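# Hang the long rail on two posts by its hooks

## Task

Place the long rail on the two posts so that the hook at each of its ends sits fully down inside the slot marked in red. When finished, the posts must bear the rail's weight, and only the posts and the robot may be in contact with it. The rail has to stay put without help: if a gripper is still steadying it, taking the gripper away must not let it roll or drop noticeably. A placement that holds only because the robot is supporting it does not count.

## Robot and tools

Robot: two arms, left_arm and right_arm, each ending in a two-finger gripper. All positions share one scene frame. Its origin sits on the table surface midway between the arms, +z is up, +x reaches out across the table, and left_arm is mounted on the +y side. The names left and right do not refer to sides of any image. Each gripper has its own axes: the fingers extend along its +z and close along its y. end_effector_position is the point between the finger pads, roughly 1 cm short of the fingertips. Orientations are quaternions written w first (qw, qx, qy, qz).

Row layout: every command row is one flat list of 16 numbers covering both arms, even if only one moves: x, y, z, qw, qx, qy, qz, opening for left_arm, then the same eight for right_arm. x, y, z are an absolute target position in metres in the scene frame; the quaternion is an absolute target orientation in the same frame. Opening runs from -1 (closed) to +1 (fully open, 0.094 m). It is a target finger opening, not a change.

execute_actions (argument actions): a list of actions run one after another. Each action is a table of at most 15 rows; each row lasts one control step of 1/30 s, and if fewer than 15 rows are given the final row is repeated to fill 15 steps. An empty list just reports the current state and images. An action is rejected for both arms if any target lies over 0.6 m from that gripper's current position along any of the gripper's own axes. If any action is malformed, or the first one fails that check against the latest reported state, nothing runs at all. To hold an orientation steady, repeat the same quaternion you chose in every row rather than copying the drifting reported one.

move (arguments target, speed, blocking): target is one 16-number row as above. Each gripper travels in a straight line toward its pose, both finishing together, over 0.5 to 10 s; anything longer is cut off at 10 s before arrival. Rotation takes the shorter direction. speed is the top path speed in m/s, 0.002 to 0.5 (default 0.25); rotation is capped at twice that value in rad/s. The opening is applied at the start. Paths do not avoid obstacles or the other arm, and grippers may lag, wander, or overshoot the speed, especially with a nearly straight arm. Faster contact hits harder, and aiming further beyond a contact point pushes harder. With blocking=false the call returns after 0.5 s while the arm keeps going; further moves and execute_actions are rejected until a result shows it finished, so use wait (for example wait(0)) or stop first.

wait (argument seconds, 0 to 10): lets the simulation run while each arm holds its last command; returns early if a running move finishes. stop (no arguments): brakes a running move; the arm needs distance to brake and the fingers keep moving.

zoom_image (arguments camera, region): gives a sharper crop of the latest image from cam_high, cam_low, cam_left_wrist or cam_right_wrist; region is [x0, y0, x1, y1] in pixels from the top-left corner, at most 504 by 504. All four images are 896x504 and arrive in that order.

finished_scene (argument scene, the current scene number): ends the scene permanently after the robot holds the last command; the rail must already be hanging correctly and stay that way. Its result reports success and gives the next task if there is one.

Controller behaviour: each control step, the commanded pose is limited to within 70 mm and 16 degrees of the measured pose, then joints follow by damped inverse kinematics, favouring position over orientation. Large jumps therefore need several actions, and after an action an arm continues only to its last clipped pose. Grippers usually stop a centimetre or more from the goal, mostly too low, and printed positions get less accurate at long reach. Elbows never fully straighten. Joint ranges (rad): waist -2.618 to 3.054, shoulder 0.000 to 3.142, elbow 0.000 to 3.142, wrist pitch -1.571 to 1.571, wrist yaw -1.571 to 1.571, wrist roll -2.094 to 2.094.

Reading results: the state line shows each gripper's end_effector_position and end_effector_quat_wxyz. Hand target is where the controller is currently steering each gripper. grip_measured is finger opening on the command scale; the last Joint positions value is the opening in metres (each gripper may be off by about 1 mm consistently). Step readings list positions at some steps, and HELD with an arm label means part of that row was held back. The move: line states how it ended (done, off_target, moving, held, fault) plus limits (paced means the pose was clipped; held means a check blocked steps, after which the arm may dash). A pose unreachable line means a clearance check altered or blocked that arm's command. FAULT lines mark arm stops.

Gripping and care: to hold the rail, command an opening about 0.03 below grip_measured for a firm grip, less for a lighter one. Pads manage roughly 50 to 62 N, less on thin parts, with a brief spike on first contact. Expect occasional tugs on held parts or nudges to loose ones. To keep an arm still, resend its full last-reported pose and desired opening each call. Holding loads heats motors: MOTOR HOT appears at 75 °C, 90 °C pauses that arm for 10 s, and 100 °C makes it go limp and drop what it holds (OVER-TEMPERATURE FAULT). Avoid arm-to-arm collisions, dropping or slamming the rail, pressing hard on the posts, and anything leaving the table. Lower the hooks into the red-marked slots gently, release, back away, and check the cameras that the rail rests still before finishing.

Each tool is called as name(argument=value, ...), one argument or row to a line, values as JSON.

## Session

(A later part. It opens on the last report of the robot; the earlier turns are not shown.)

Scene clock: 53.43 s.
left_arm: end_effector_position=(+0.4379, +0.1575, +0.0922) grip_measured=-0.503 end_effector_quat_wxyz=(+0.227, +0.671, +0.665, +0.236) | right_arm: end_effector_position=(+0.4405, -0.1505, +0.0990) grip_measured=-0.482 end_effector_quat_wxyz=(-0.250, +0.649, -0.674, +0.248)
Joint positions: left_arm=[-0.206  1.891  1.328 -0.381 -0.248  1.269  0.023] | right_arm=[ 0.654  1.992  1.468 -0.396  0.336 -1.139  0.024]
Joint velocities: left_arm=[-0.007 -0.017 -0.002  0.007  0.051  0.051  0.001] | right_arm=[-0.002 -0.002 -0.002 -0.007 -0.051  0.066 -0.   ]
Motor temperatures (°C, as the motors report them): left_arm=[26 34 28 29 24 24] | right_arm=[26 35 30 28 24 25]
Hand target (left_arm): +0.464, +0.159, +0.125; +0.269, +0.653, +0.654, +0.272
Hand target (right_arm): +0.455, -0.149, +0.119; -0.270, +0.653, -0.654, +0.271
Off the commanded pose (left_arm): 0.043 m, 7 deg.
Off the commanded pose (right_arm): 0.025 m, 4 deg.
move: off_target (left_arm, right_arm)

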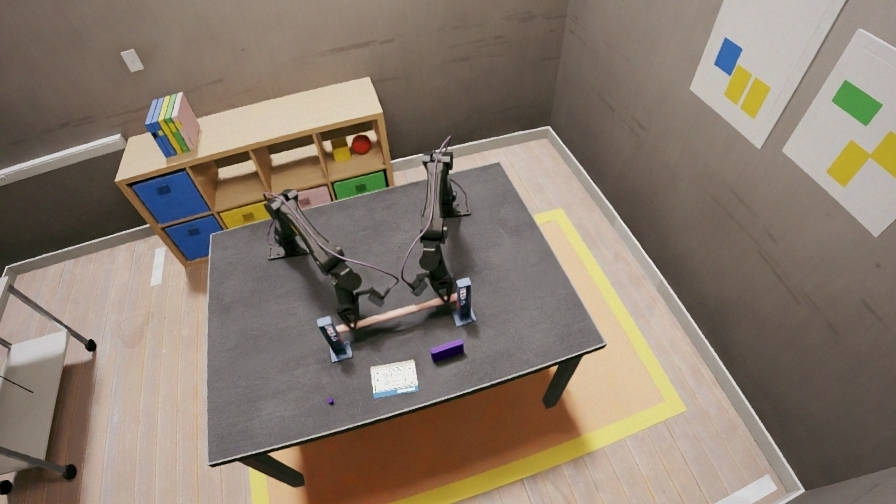

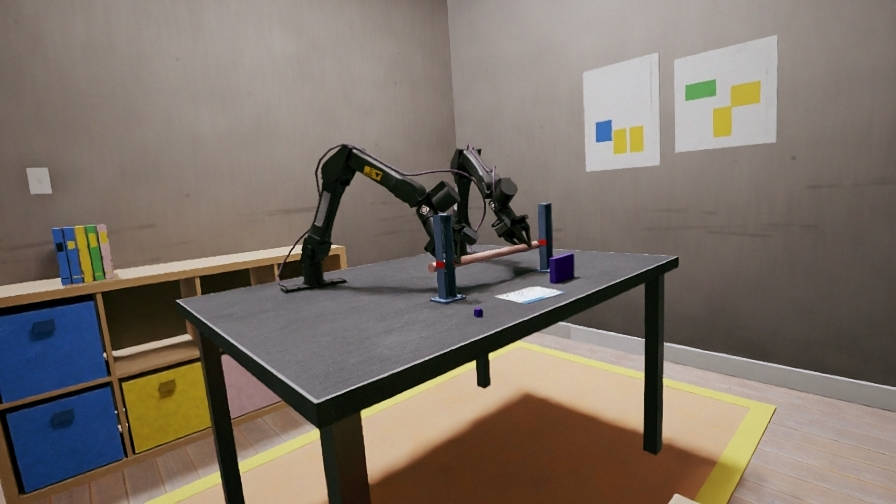

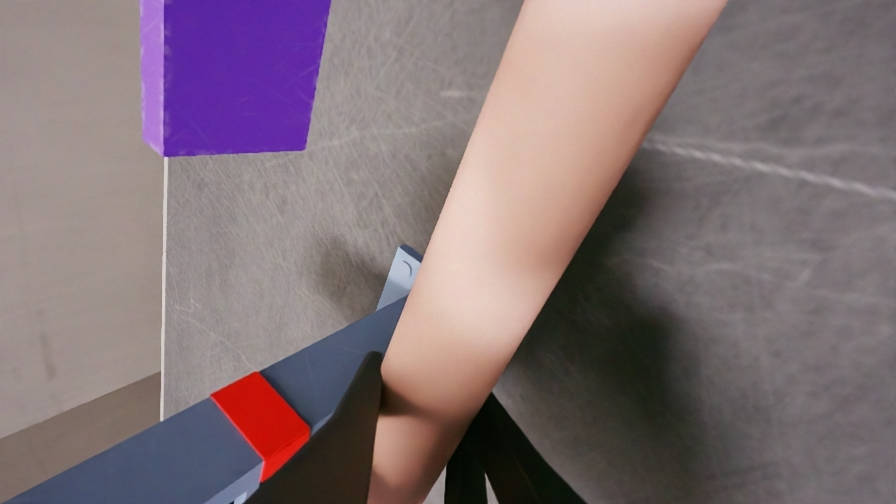

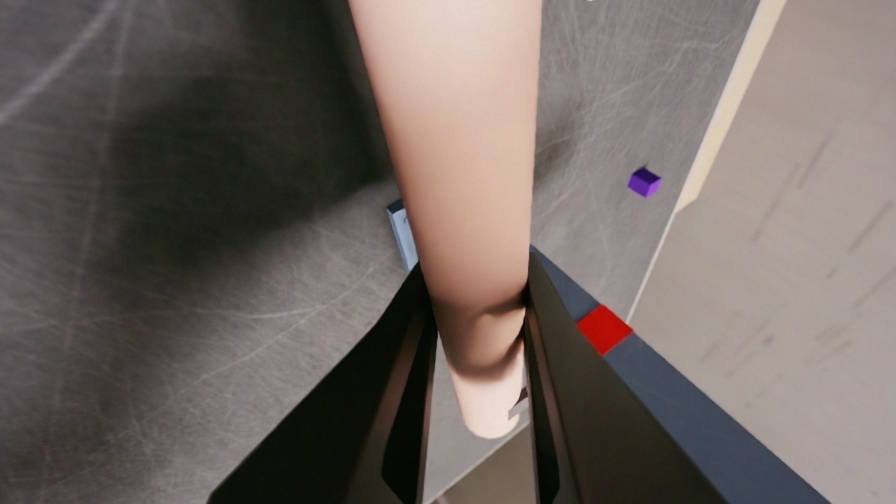

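move(
  target=[0.44,0.152,0.13,0.27,0.653,0.653,0.27,-0.53,0.43,-0.153,0.123,0.27,-0.653,0.653,-0.27,-0.52],
  speed=0.03,
)

move(
  target=[0.472,0.152,0.128,0.27,0.653,0.653,0.27,-0.53,0.461,-0.153,0.121,0.27,-0.653,0.653,-0.27,-0.52],
  speed=0.02,
)

zoom_image(
  camera="cam_low",
  region=[400, 220, 570, 290],
)

Scene clock: 56.37 s.
left_arm: end_effector_position=(+0.4293, +0.1535, +0.1008) grip_measured=-0.503 end_effector_quat_wxyz=(+0.236, +0.670, +0.662, +0.241) | right_arm: end_effector_position=(+0.4305, -0.1554, +0.1063) grip_measured=-0.482 end_effector_quat_wxyz=(-0.260, +0.645, -0.674, +0.249)
Joint positions: left_arm=[-0.225  1.847  1.293 -0.372 -0.259  1.259  0.023] | right_arm=[ 0.654  1.932  1.402 -0.37   0.332 -1.135  0.024]
Joint velocities: left_arm=[-0.012  0.027  0.002  0.037  0.007 -0.081  0.   ] | right_arm=[-0.012 -0.007  0.002  0.037 -0.066  0.051 -0.   ]
Motor temperatures (°C, as the motors report them): left_arm=[26 34 28 29 24 24] | right_arm=[26 35 30 29 24 25]
Hand target (left_arm): +0.439, +0.153, +0.130; +0.269, +0.653, +0.654, +0.270
Hand target (right_arm): +0.429, -0.153, +0.123; -0.269, +0.653, -0.654, +0.269
Off the commanded pose (left_arm): 0.031 m, 6 deg.
Off the commanded pose (right_arm): 0.017 m, 4 deg.
move: off_target (left_arm, right_arm)

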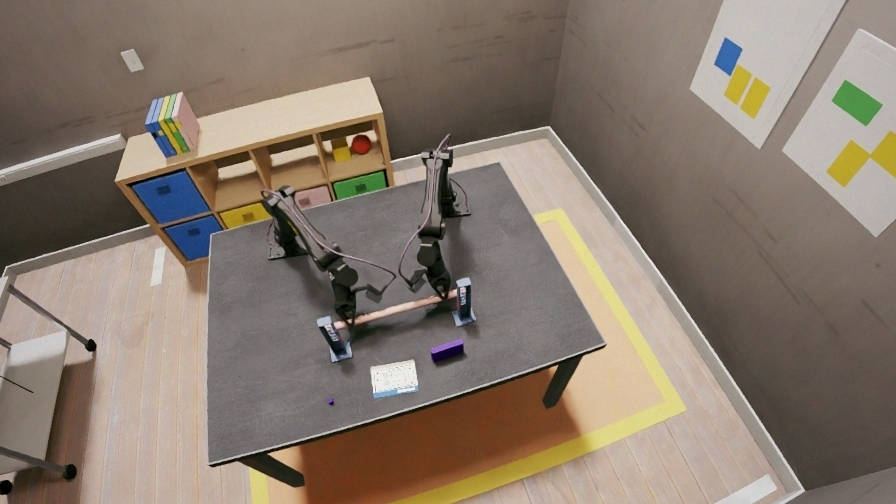

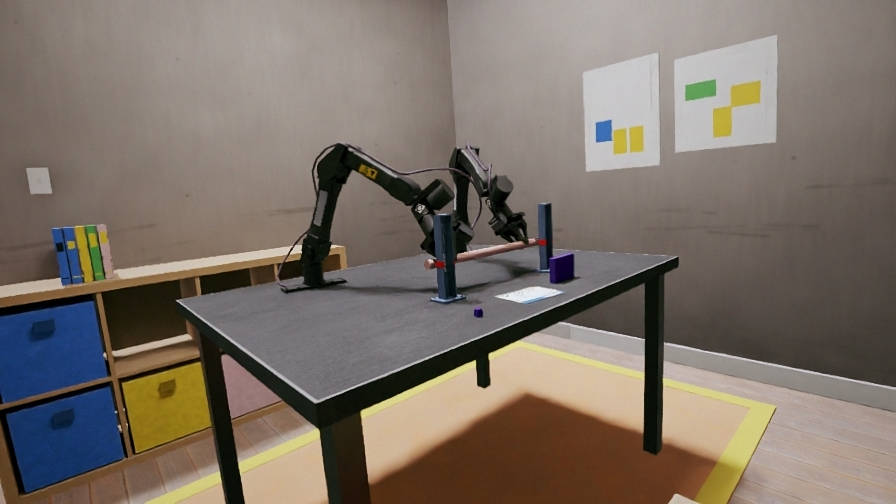

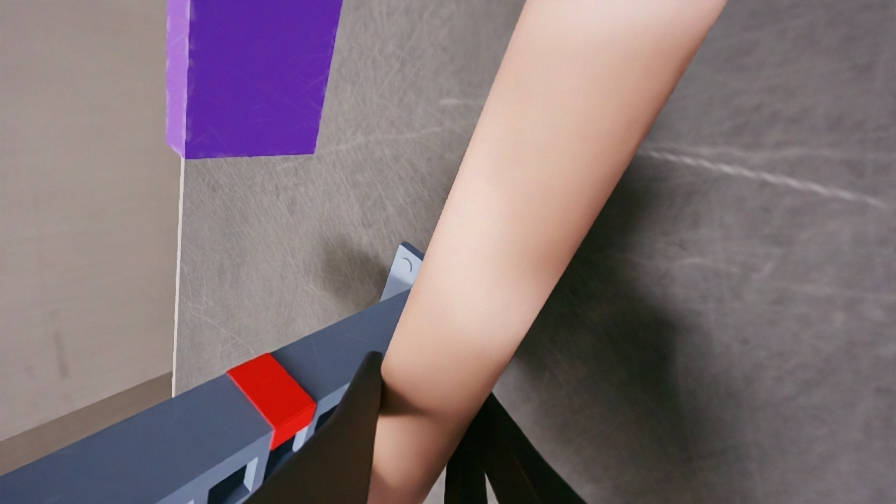

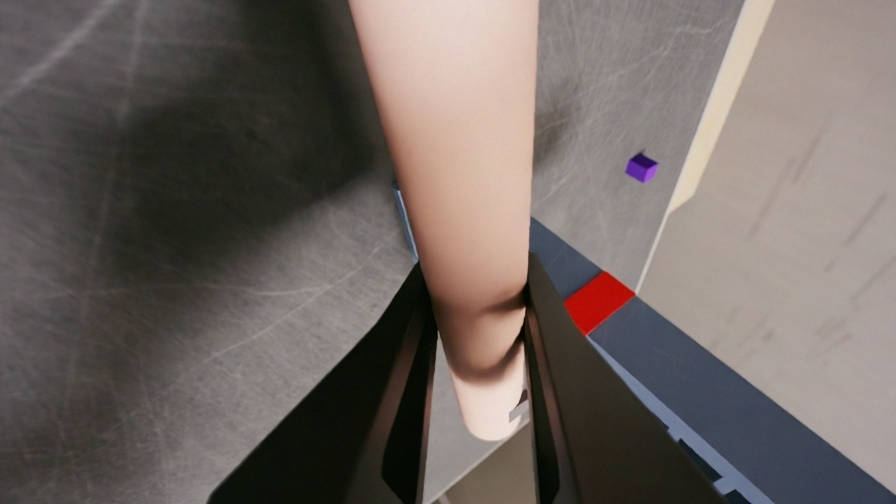

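Scene clock: 59.13 s.
left_arm: end_effector_position=(+0.4499, +0.1530, +0.0988) grip_measured=-0.503 end_effector_quat_wxyz=(+0.235, +0.668, +0.663, +0.244) | right_arm: end_effector_position=(+0.4510, -0.1553, +0.1059) grip_measured=-0.482 end_effector_quat_wxyz=(-0.260, +0.645, -0.672, +0.253)
Joint positions: left_arm=[-0.209  1.918  1.377 -0.379 -0.257  1.271  0.023] | right_arm=[ 0.633  1.997  1.486 -0.38   0.327 -1.158  0.024]
Joint velocities: left_arm=[-0.002 -0.032  0.012 -0.037  0.007 -0.037  0.   ] | right_arm=[-0.007 -0.012  0.007 -0.037  0.081 -0.022 -0.001]
Motor temperatures (°C, as the motors report them): left_arm=[26 34 28 29 24 24] | right_arm=[26 35 30 29 24 25]
Hand target (left_arm): +0.469, +0.153, +0.129; +0.269, +0.654, +0.653, +0.271
Hand target (right_arm): +0.460, -0.153, +0.122; -0.270, +0.653, -0.654, +0.271
Off the commanded pose (left_arm): 0.037 m, 5 deg.
Off the commanded pose (right_arm): 0.018 m, 3 deg.
move: off_target (left_arm, right_arm)

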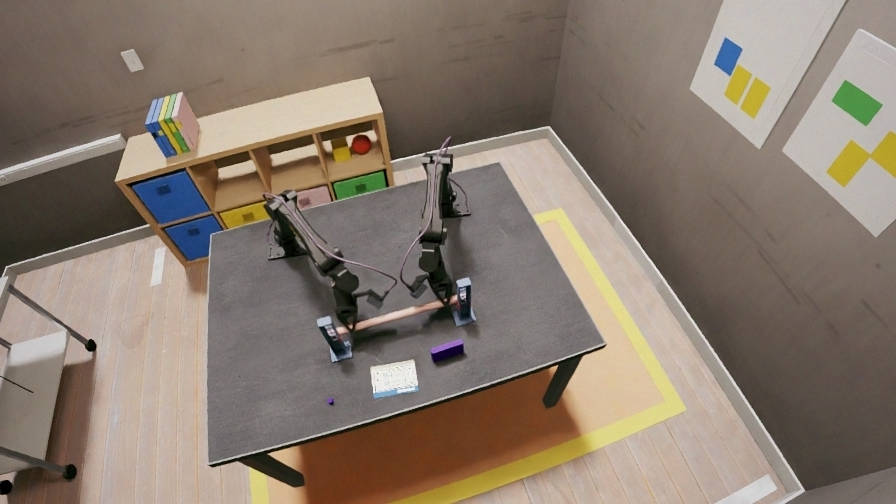

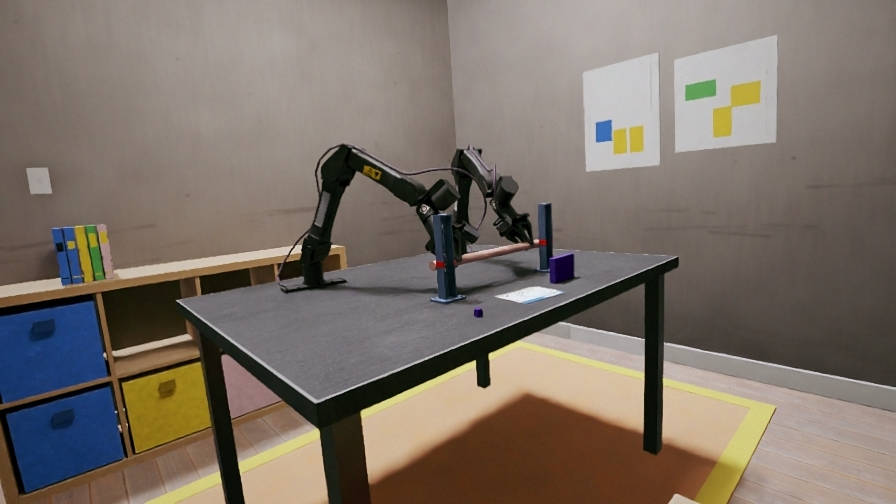

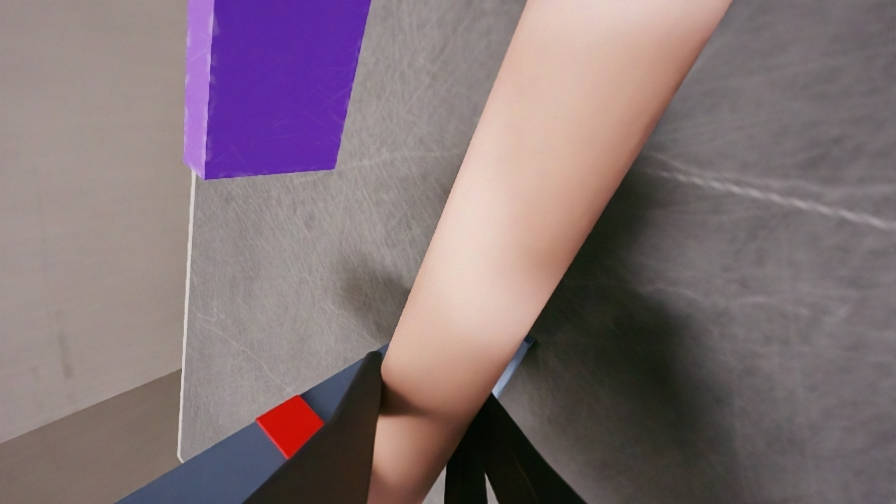

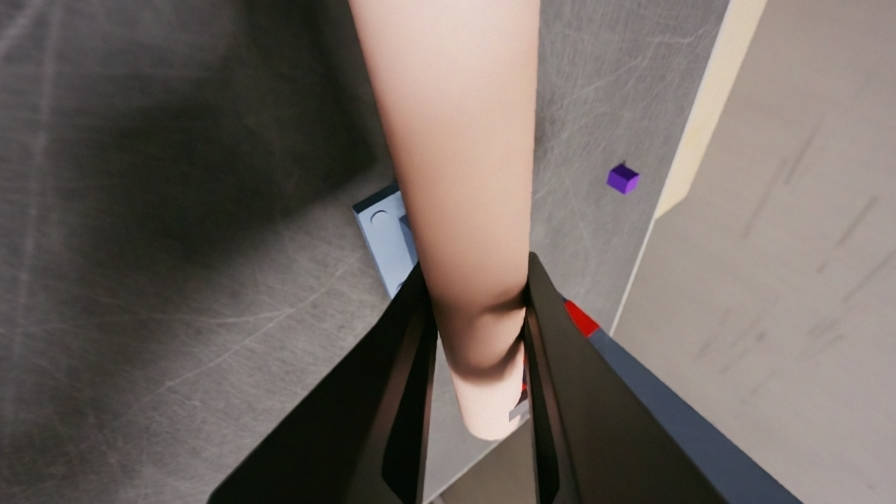

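Region (400, 220, 570, 290) of cam_low's 896x504 image, scaled by 2.965, with more detail than that image has; it fills the top 208 rows of this view, and the rest is white.

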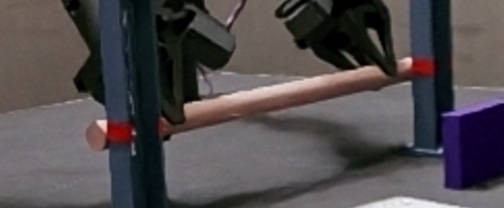

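The hooks are entering. Next: push fully in, lower, then partly open.

move(
  target=[0.486,0.152,0.128,0.27,0.653,0.653,0.27,-0.53,0.475,-0.153,0.121,0.27,-0.653,0.653,-0.27,-0.52],
  speed=0.02,
)

move(
  target=[0.482,0.152,0.112,0.26,0.657,0.657,0.26,-0.53,0.472,-0.153,0.105,0.26,-0.657,0.657,-0.26,-0.52],
  speed=0.02,
)

zoom_image(
  camera="cam_low",
  region=[400, 220, 570, 290],
)

zoom_image(
  camera="cam_high",
  region=[310, 270, 490, 370],
)

Scene clock: 62.00 s.
left_arm: end_effector_position=(+0.4515, +0.1530, +0.0919) grip_measured=-0.503 end_effector_quat_wxyz=(+0.218, +0.674, +0.667, +0.232) | right_arm: end_effector_position=(+0.4540, -0.1556, +0.0981) grip_measured=-0.482 end_effector_quat_wxyz=(-0.243, +0.652, -0.677, +0.242)
Joint positions: left_arm=[-0.203  1.956  1.428 -0.438 -0.245  1.27   0.023] | right_arm=[ 0.625  2.038  1.544 -0.44   0.311 -1.158  0.024]
Joint velocities: left_arm=[ 0.012  0.012 -0.002 -0.037  0.037 -0.066 -0.   ] | right_arm=[-0.017 -0.012  0.002  0.007 -0.037 -0.007 -0.   ]
Motor temperatures (°C, as the motors report them): left_arm=[26 34 28 29 24 24] | right_arm=[26 35 30 29 24 25]
Hand target (left_arm): +0.481, +0.154, +0.131; +0.268, +0.653, +0.654, +0.272
Hand target (right_arm): +0.473, -0.154, +0.122; -0.269, +0.652, -0.655, +0.271
Off the commanded pose (left_arm): 0.050 m, 8 deg.
Off the commanded pose (right_arm): 0.031 m, 5 deg.
move: off_target (left_arm, right_arm)

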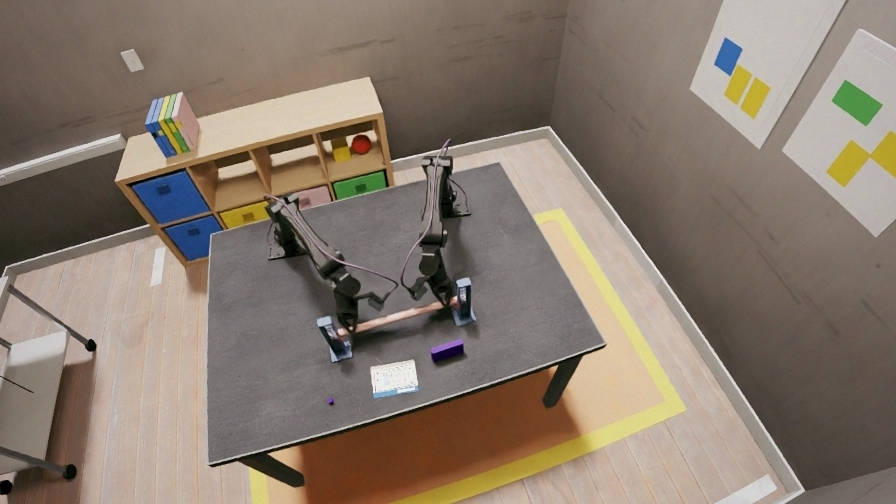

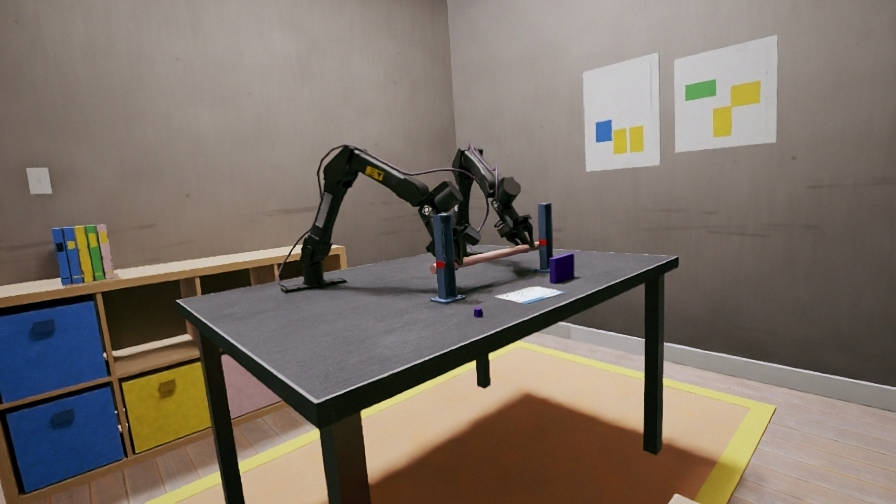

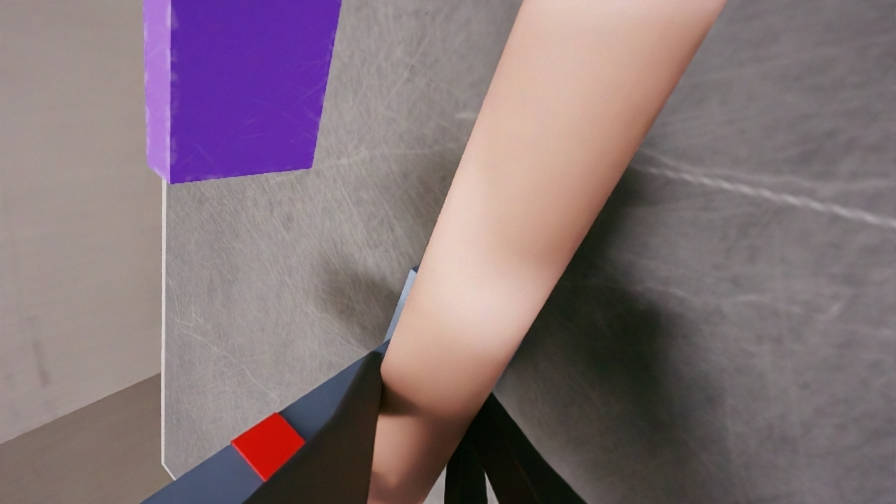

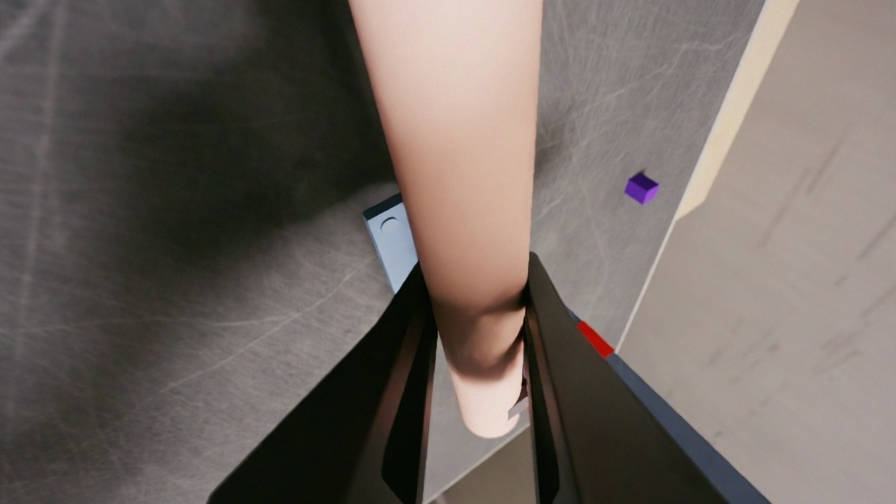

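Scene clock: 64.97 s.
left_arm: end_effector_position=(+0.4511, +0.1532, +0.0881) grip_measured=-0.503 end_effector_quat_wxyz=(+0.215, +0.673, +0.669, +0.229) | right_arm: end_effector_position=(+0.4539, -0.1553, +0.0955) grip_measured=-0.482 end_effector_quat_wxyz=(-0.241, +0.652, -0.677, +0.240)
Joint positions: left_arm=[-0.203  1.963  1.428 -0.438 -0.244  1.264  0.023] | right_arm=[ 0.624  2.043  1.544 -0.44   0.308 -1.156  0.024]
Joint velocities: left_arm=[ 0.012 -0.017 -0.002  0.007 -0.007 -0.051 -0.   ] | right_arm=[-0.012 -0.007 -0.002  0.022 -0.022  0.022  0.001]
Motor temperatures (°C, as the motors report them): left_arm=[26 34 28 29 24 24] | right_arm=[26 35 30 29 24 25]
Hand target (left_arm): +0.478, +0.154, +0.114; +0.258, +0.658, +0.658, +0.262
Hand target (right_arm): +0.471, -0.154, +0.106; -0.259, +0.657, -0.658, +0.261
Off the commanded pose (left_arm): 0.039 m, 7 deg.
Off the commanded pose (right_arm): 0.021 m, 4 deg.
move: off_target (left_arm, right_arm)

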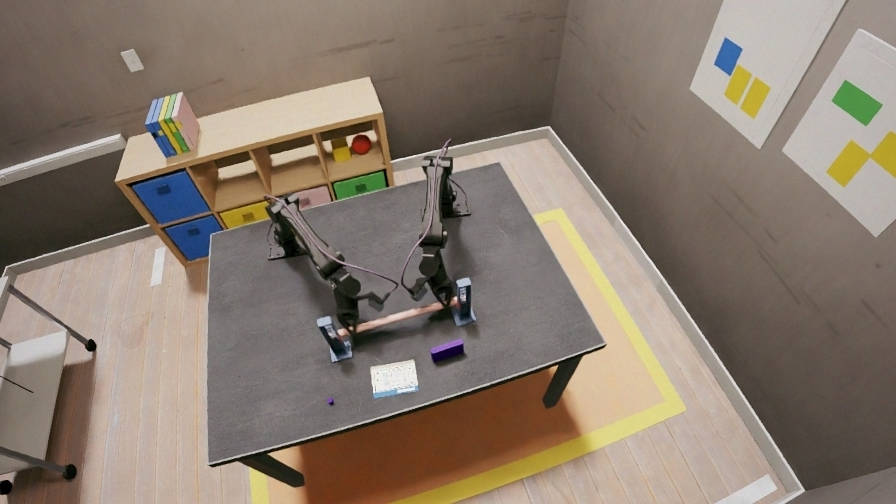

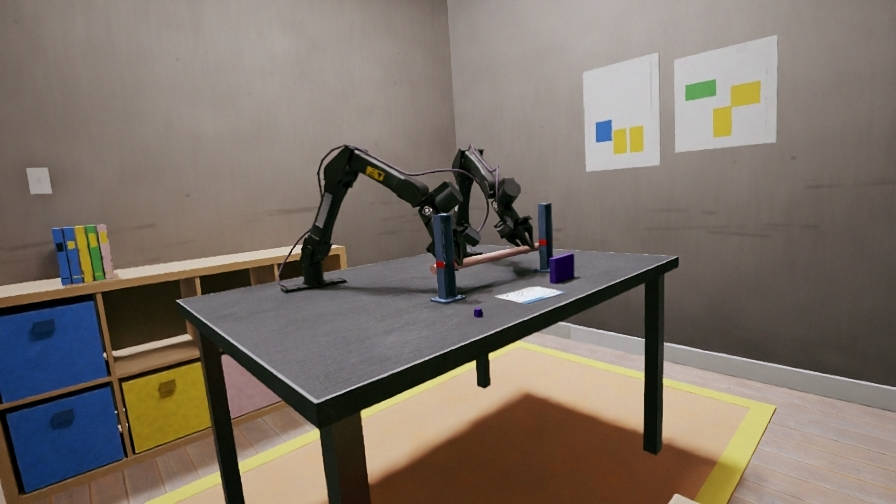

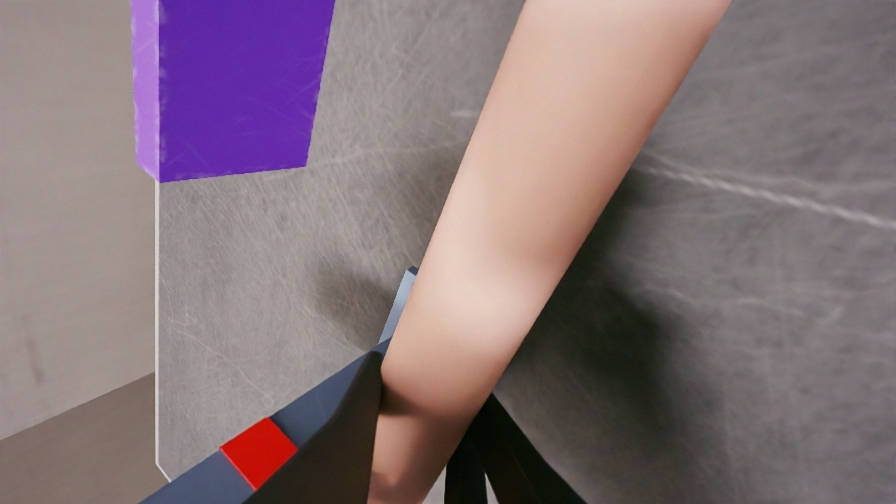

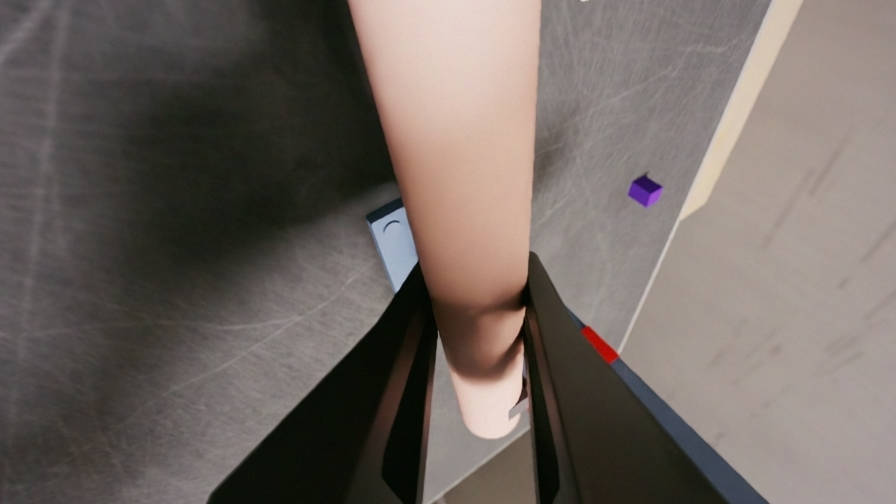

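Region (400, 220, 570, 290) of cam_low's 896x504 image, scaled by 2.965, with more detail than that image has; it fills the top 208 rows of this view, and the rest is white.

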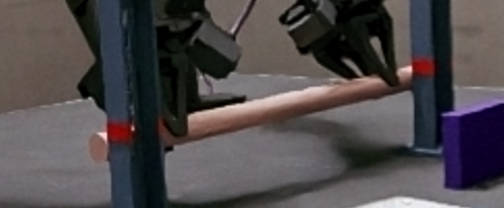

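Region (310, 270, 490, 370) of cam_high's 896x504 image, scaled by 2.800, with more detail than that image has.

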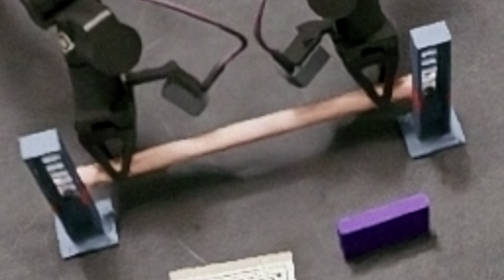

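Relaxing the load onto the posts, then opening.

move(
  target=[0.458,0.153,0.09,0.235,0.667,0.667,0.235,-0.53,0.457,-0.155,0.093,0.245,-0.663,0.663,-0.245,-0.52],
  speed=0.03,
)

move(
  target=[0.456,0.153,0.09,0.235,0.667,0.667,0.235,0.2,0.456,-0.155,0.093,0.245,-0.663,0.663,-0.245,0.2],
  speed=0.03,
)

Scene clock: 66.07 s.
left_arm: end_effector_position=(+0.4506, +0.1534, +0.0864) grip_measured=-0.503 end_effector_quat_wxyz=(+0.215, +0.673, +0.670, +0.229) | right_arm: end_effector_position=(+0.4537, -0.1553, +0.0953) grip_measured=-0.482 end_effector_quat_wxyz=(-0.242, +0.651, -0.679, +0.239)
Joint positions: left_arm=[-0.203  1.963  1.421 -0.432 -0.244  1.262  0.023] | right_arm=[ 0.624  2.043  1.544 -0.44   0.308 -1.152  0.024]
Joint velocities: left_arm=[ 0.002 -0.012 -0.007 -0.007 -0.037 -0.066  0.   ] | right_arm=[ 0.002 -0.007 -0.012  0.051  0.022  0.007 -0.   ]
Motor temperatures (°C, as the motors report them): left_arm=[26 34 28 30 24 24] | right_arm=[26 35 30 29 24 25]
Hand target (left_arm): +0.458, +0.153, +0.090; +0.234, +0.667, +0.667, +0.235
Hand target (right_arm): +0.457, -0.155, +0.093; -0.244, +0.663, -0.664, +0.245
Off the commanded pose (left_arm): 0.008 m, 2 deg.
Off the commanded pose (right_arm): 0.004 m, 2 deg.
move: done

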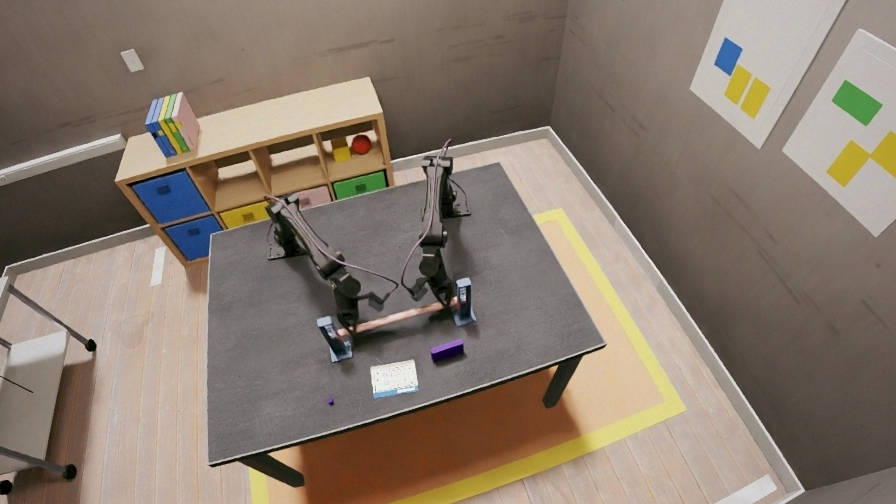

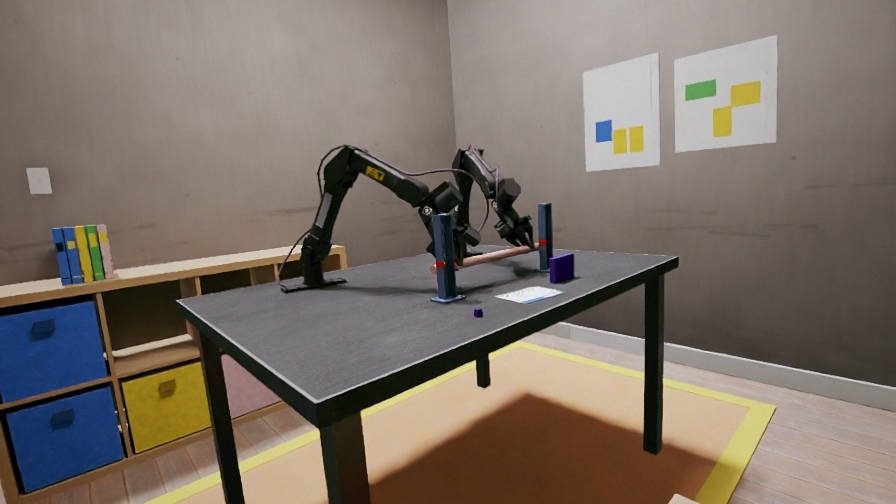

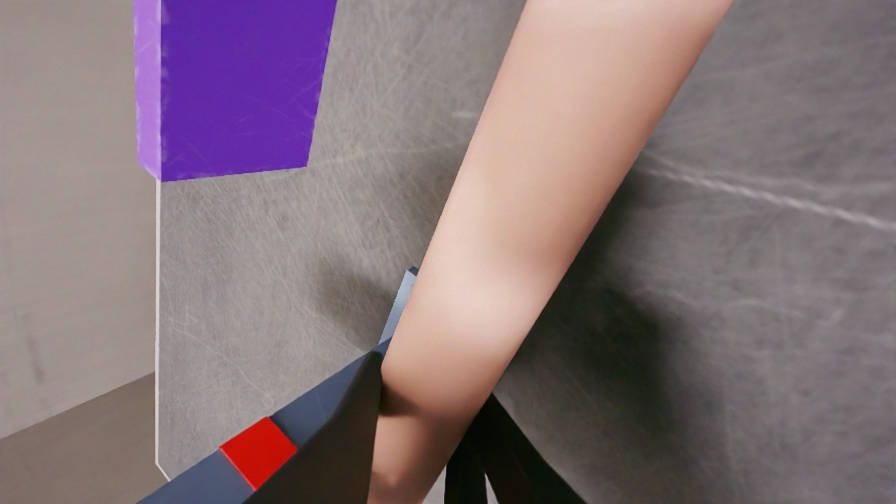

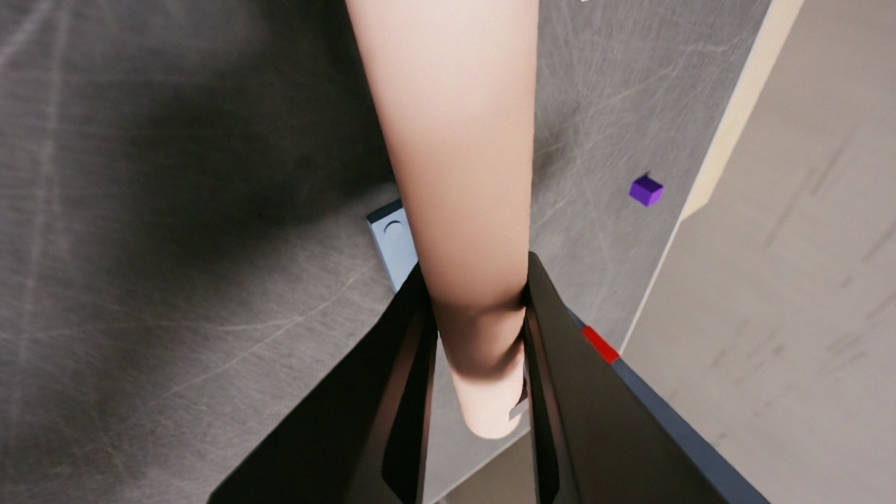

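Scene clock: 67.00 s.
left_arm: end_effector_position=(+0.4519, +0.1529, +0.0837) grip_measured=+0.198 end_effector_quat_wxyz=(+0.221, +0.672, +0.668, +0.232) | right_arm: end_effector_position=(+0.4582, -0.1529, +0.0991) grip_measured=+0.198 end_effector_quat_wxyz=(-0.248, +0.661, -0.663, +0.248)
Joint positions: left_arm=[-0.203  1.964  1.403 -0.4   -0.244  1.264  0.056] | right_arm=[ 0.624  2.043  1.544 -0.414  0.308 -1.194  0.056]
Joint velocities: left_arm=[ 0.002 -0.007 -0.012  0.037  0.037 -0.022 -0.   ] | right_arm=[-0.007  0.012 -0.002  0.022 -0.081 -0.051  0.   ]
Motor temperatures (°C, as the motors report them): left_arm=[26 34 28 30 24 24] | right_arm=[26 35 30 29 24 25]
Hand target (left_arm): +0.456, +0.153, +0.090; +0.235, +0.667, +0.667, +0.236
Hand target (right_arm): +0.456, -0.155, +0.093; -0.245, +0.663, -0.663, +0.245
Off the commanded pose (left_arm): 0.008 m, 2 deg.
Off the commanded pose (right_arm): 0.007 m, 1 deg.
move: done

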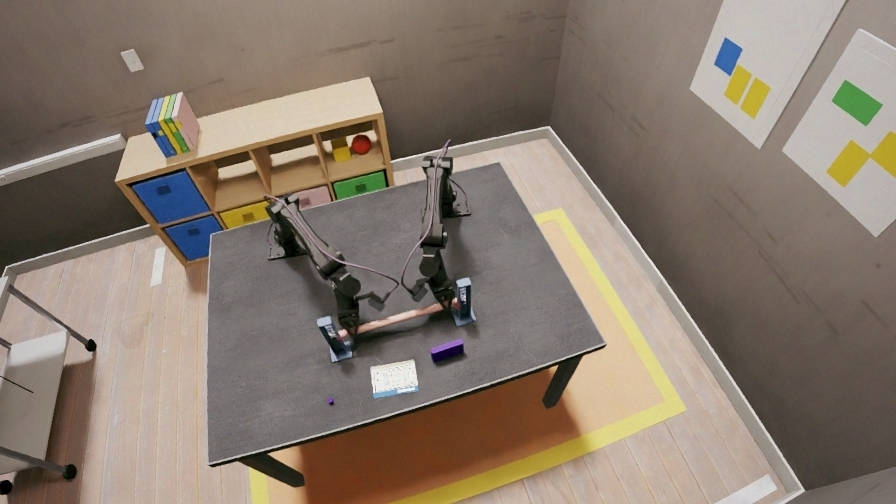

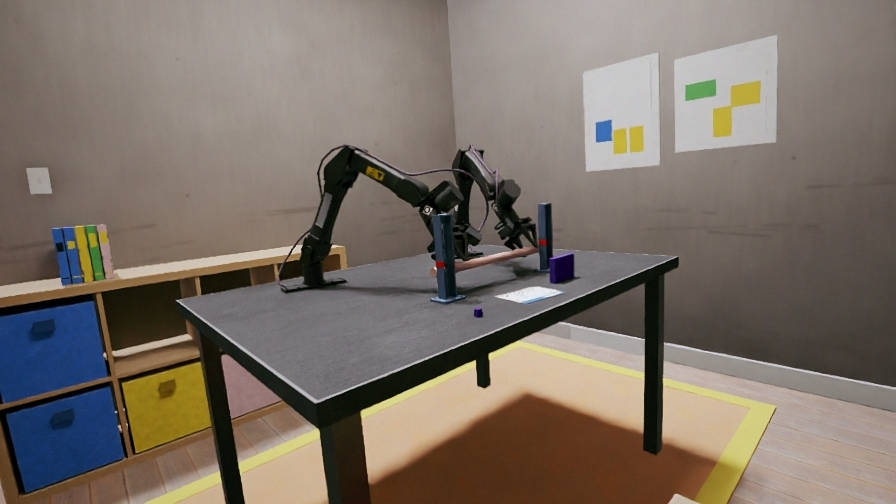

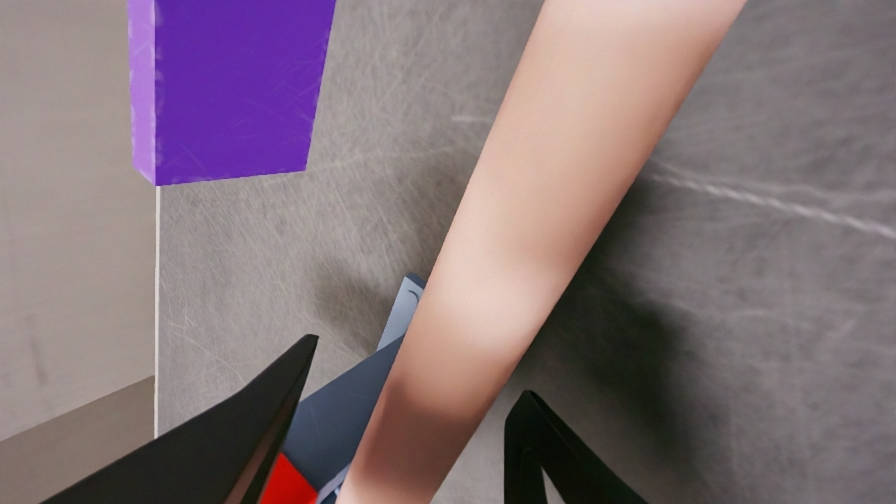

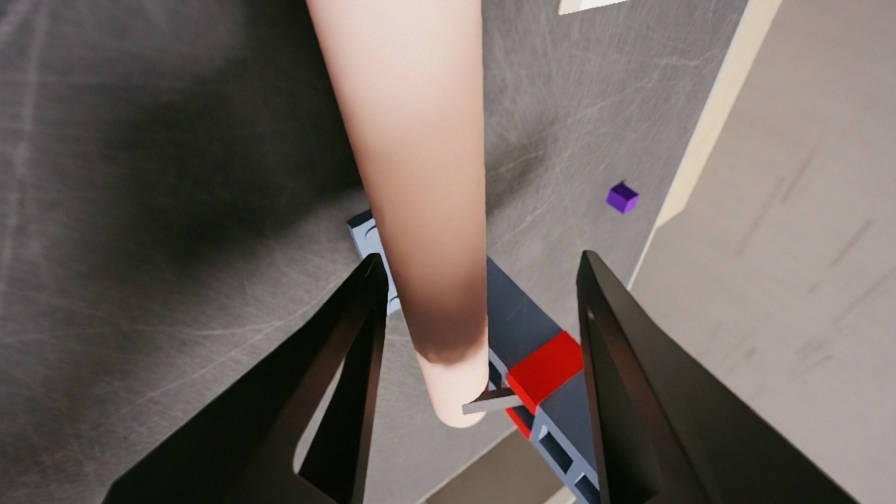

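move(
  target=[0.405,0.153,0.15,0.235,0.667,0.667,0.235,0.5,0.41,-0.155,0.155,0.245,-0.663,0.663,-0.245,0.5],
  speed=0.12,
)

zoom_image(
  camera="cam_high",
  region=[310, 270, 490, 370],
)

Scene clock: 68.40 s.
left_arm: end_effector_position=(+0.4092, +0.1533, +0.1431) grip_measured=+0.498 end_effector_quat_wxyz=(+0.231, +0.672, +0.664, +0.232) | right_arm: end_effector_position=(+0.4159, -0.1557, +0.1534) grip_measured=+0.498 end_effector_quat_wxyz=(-0.247, +0.664, -0.661, +0.247)
Joint positions: left_arm=[-0.242  1.753  1.362 -0.558 -0.257  1.238  0.07 ] | right_arm=[ 0.667  1.861  1.512 -0.578  0.33  -1.165  0.07 ]
Joint velocities: left_arm=[ 0.012 -0.017 -0.007  0.022 -0.051  0.007  0.   ] | right_arm=[-0.007 -0.012 -0.002  0.022  0.037  0.007 -0.002]
Motor temperatures (°C, as the motors report them): left_arm=[26 34 28 29 24 24] | right_arm=[26 35 30 29 24 25]
Hand target (left_arm): +0.405, +0.153, +0.150; +0.235, +0.667, +0.667, +0.235
Hand target (right_arm): +0.409, -0.156, +0.154; -0.245, +0.663, -0.664, +0.244
Off the commanded pose (left_arm): 0.008 m, 1 deg.
Off the commanded pose (right_arm): 0.006 m, 0 deg.
move: done

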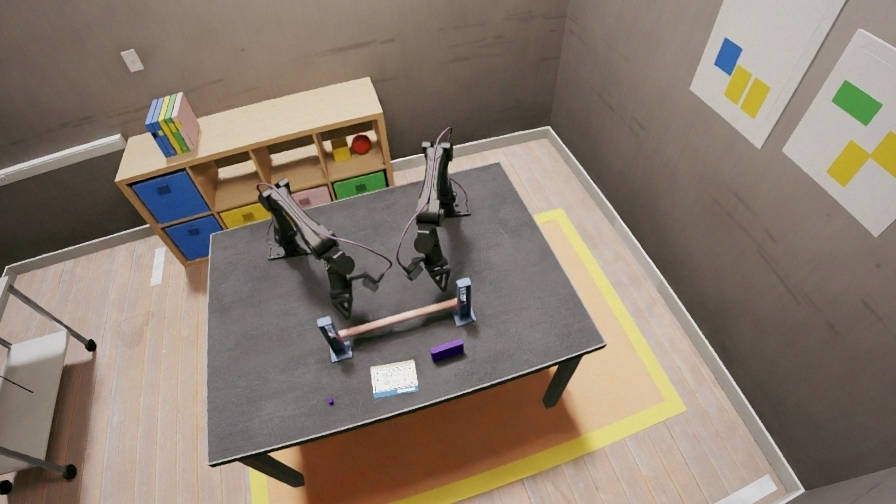

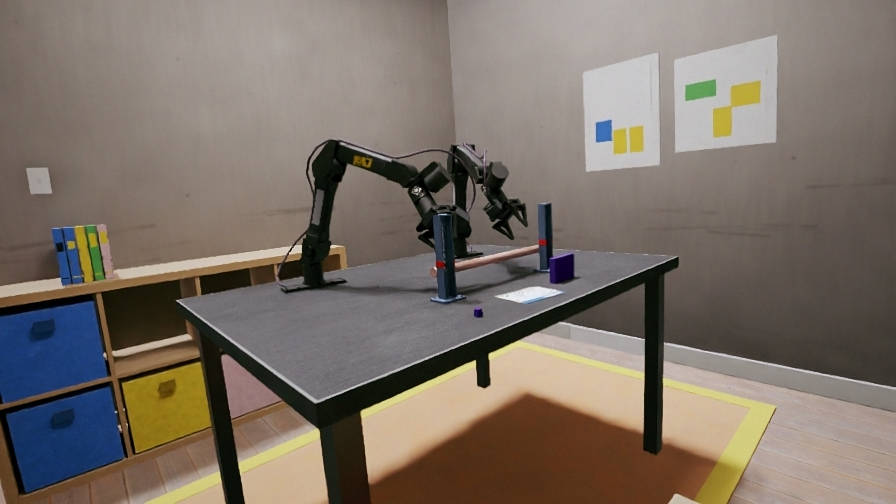

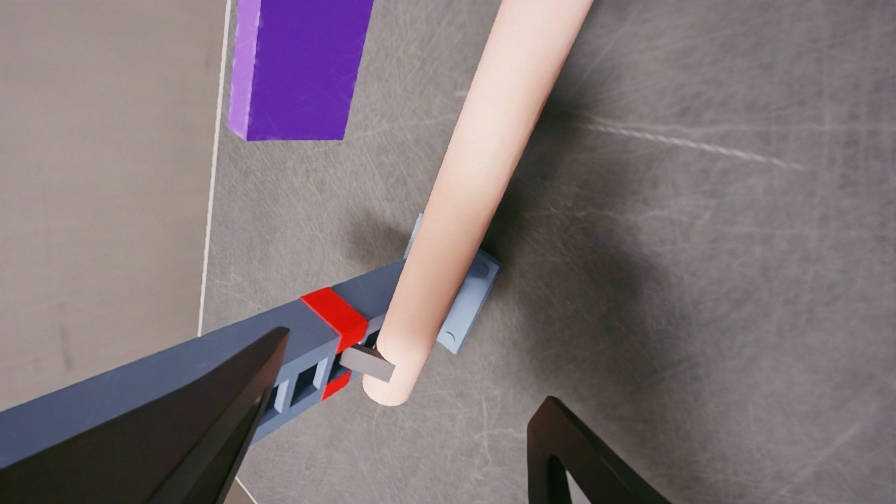

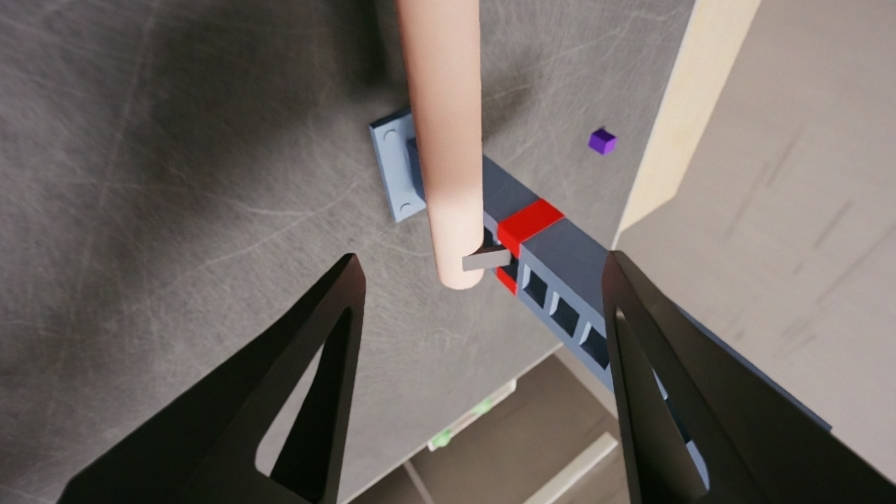

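Region (310, 270, 490, 370) of cam_high's 896x504 image, scaled by 2.800, with more detail than that image has.

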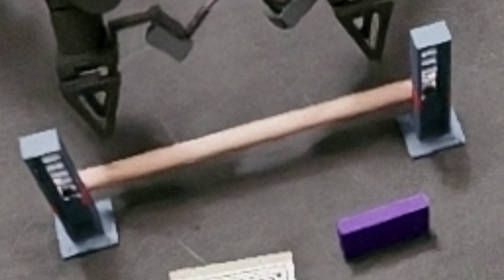

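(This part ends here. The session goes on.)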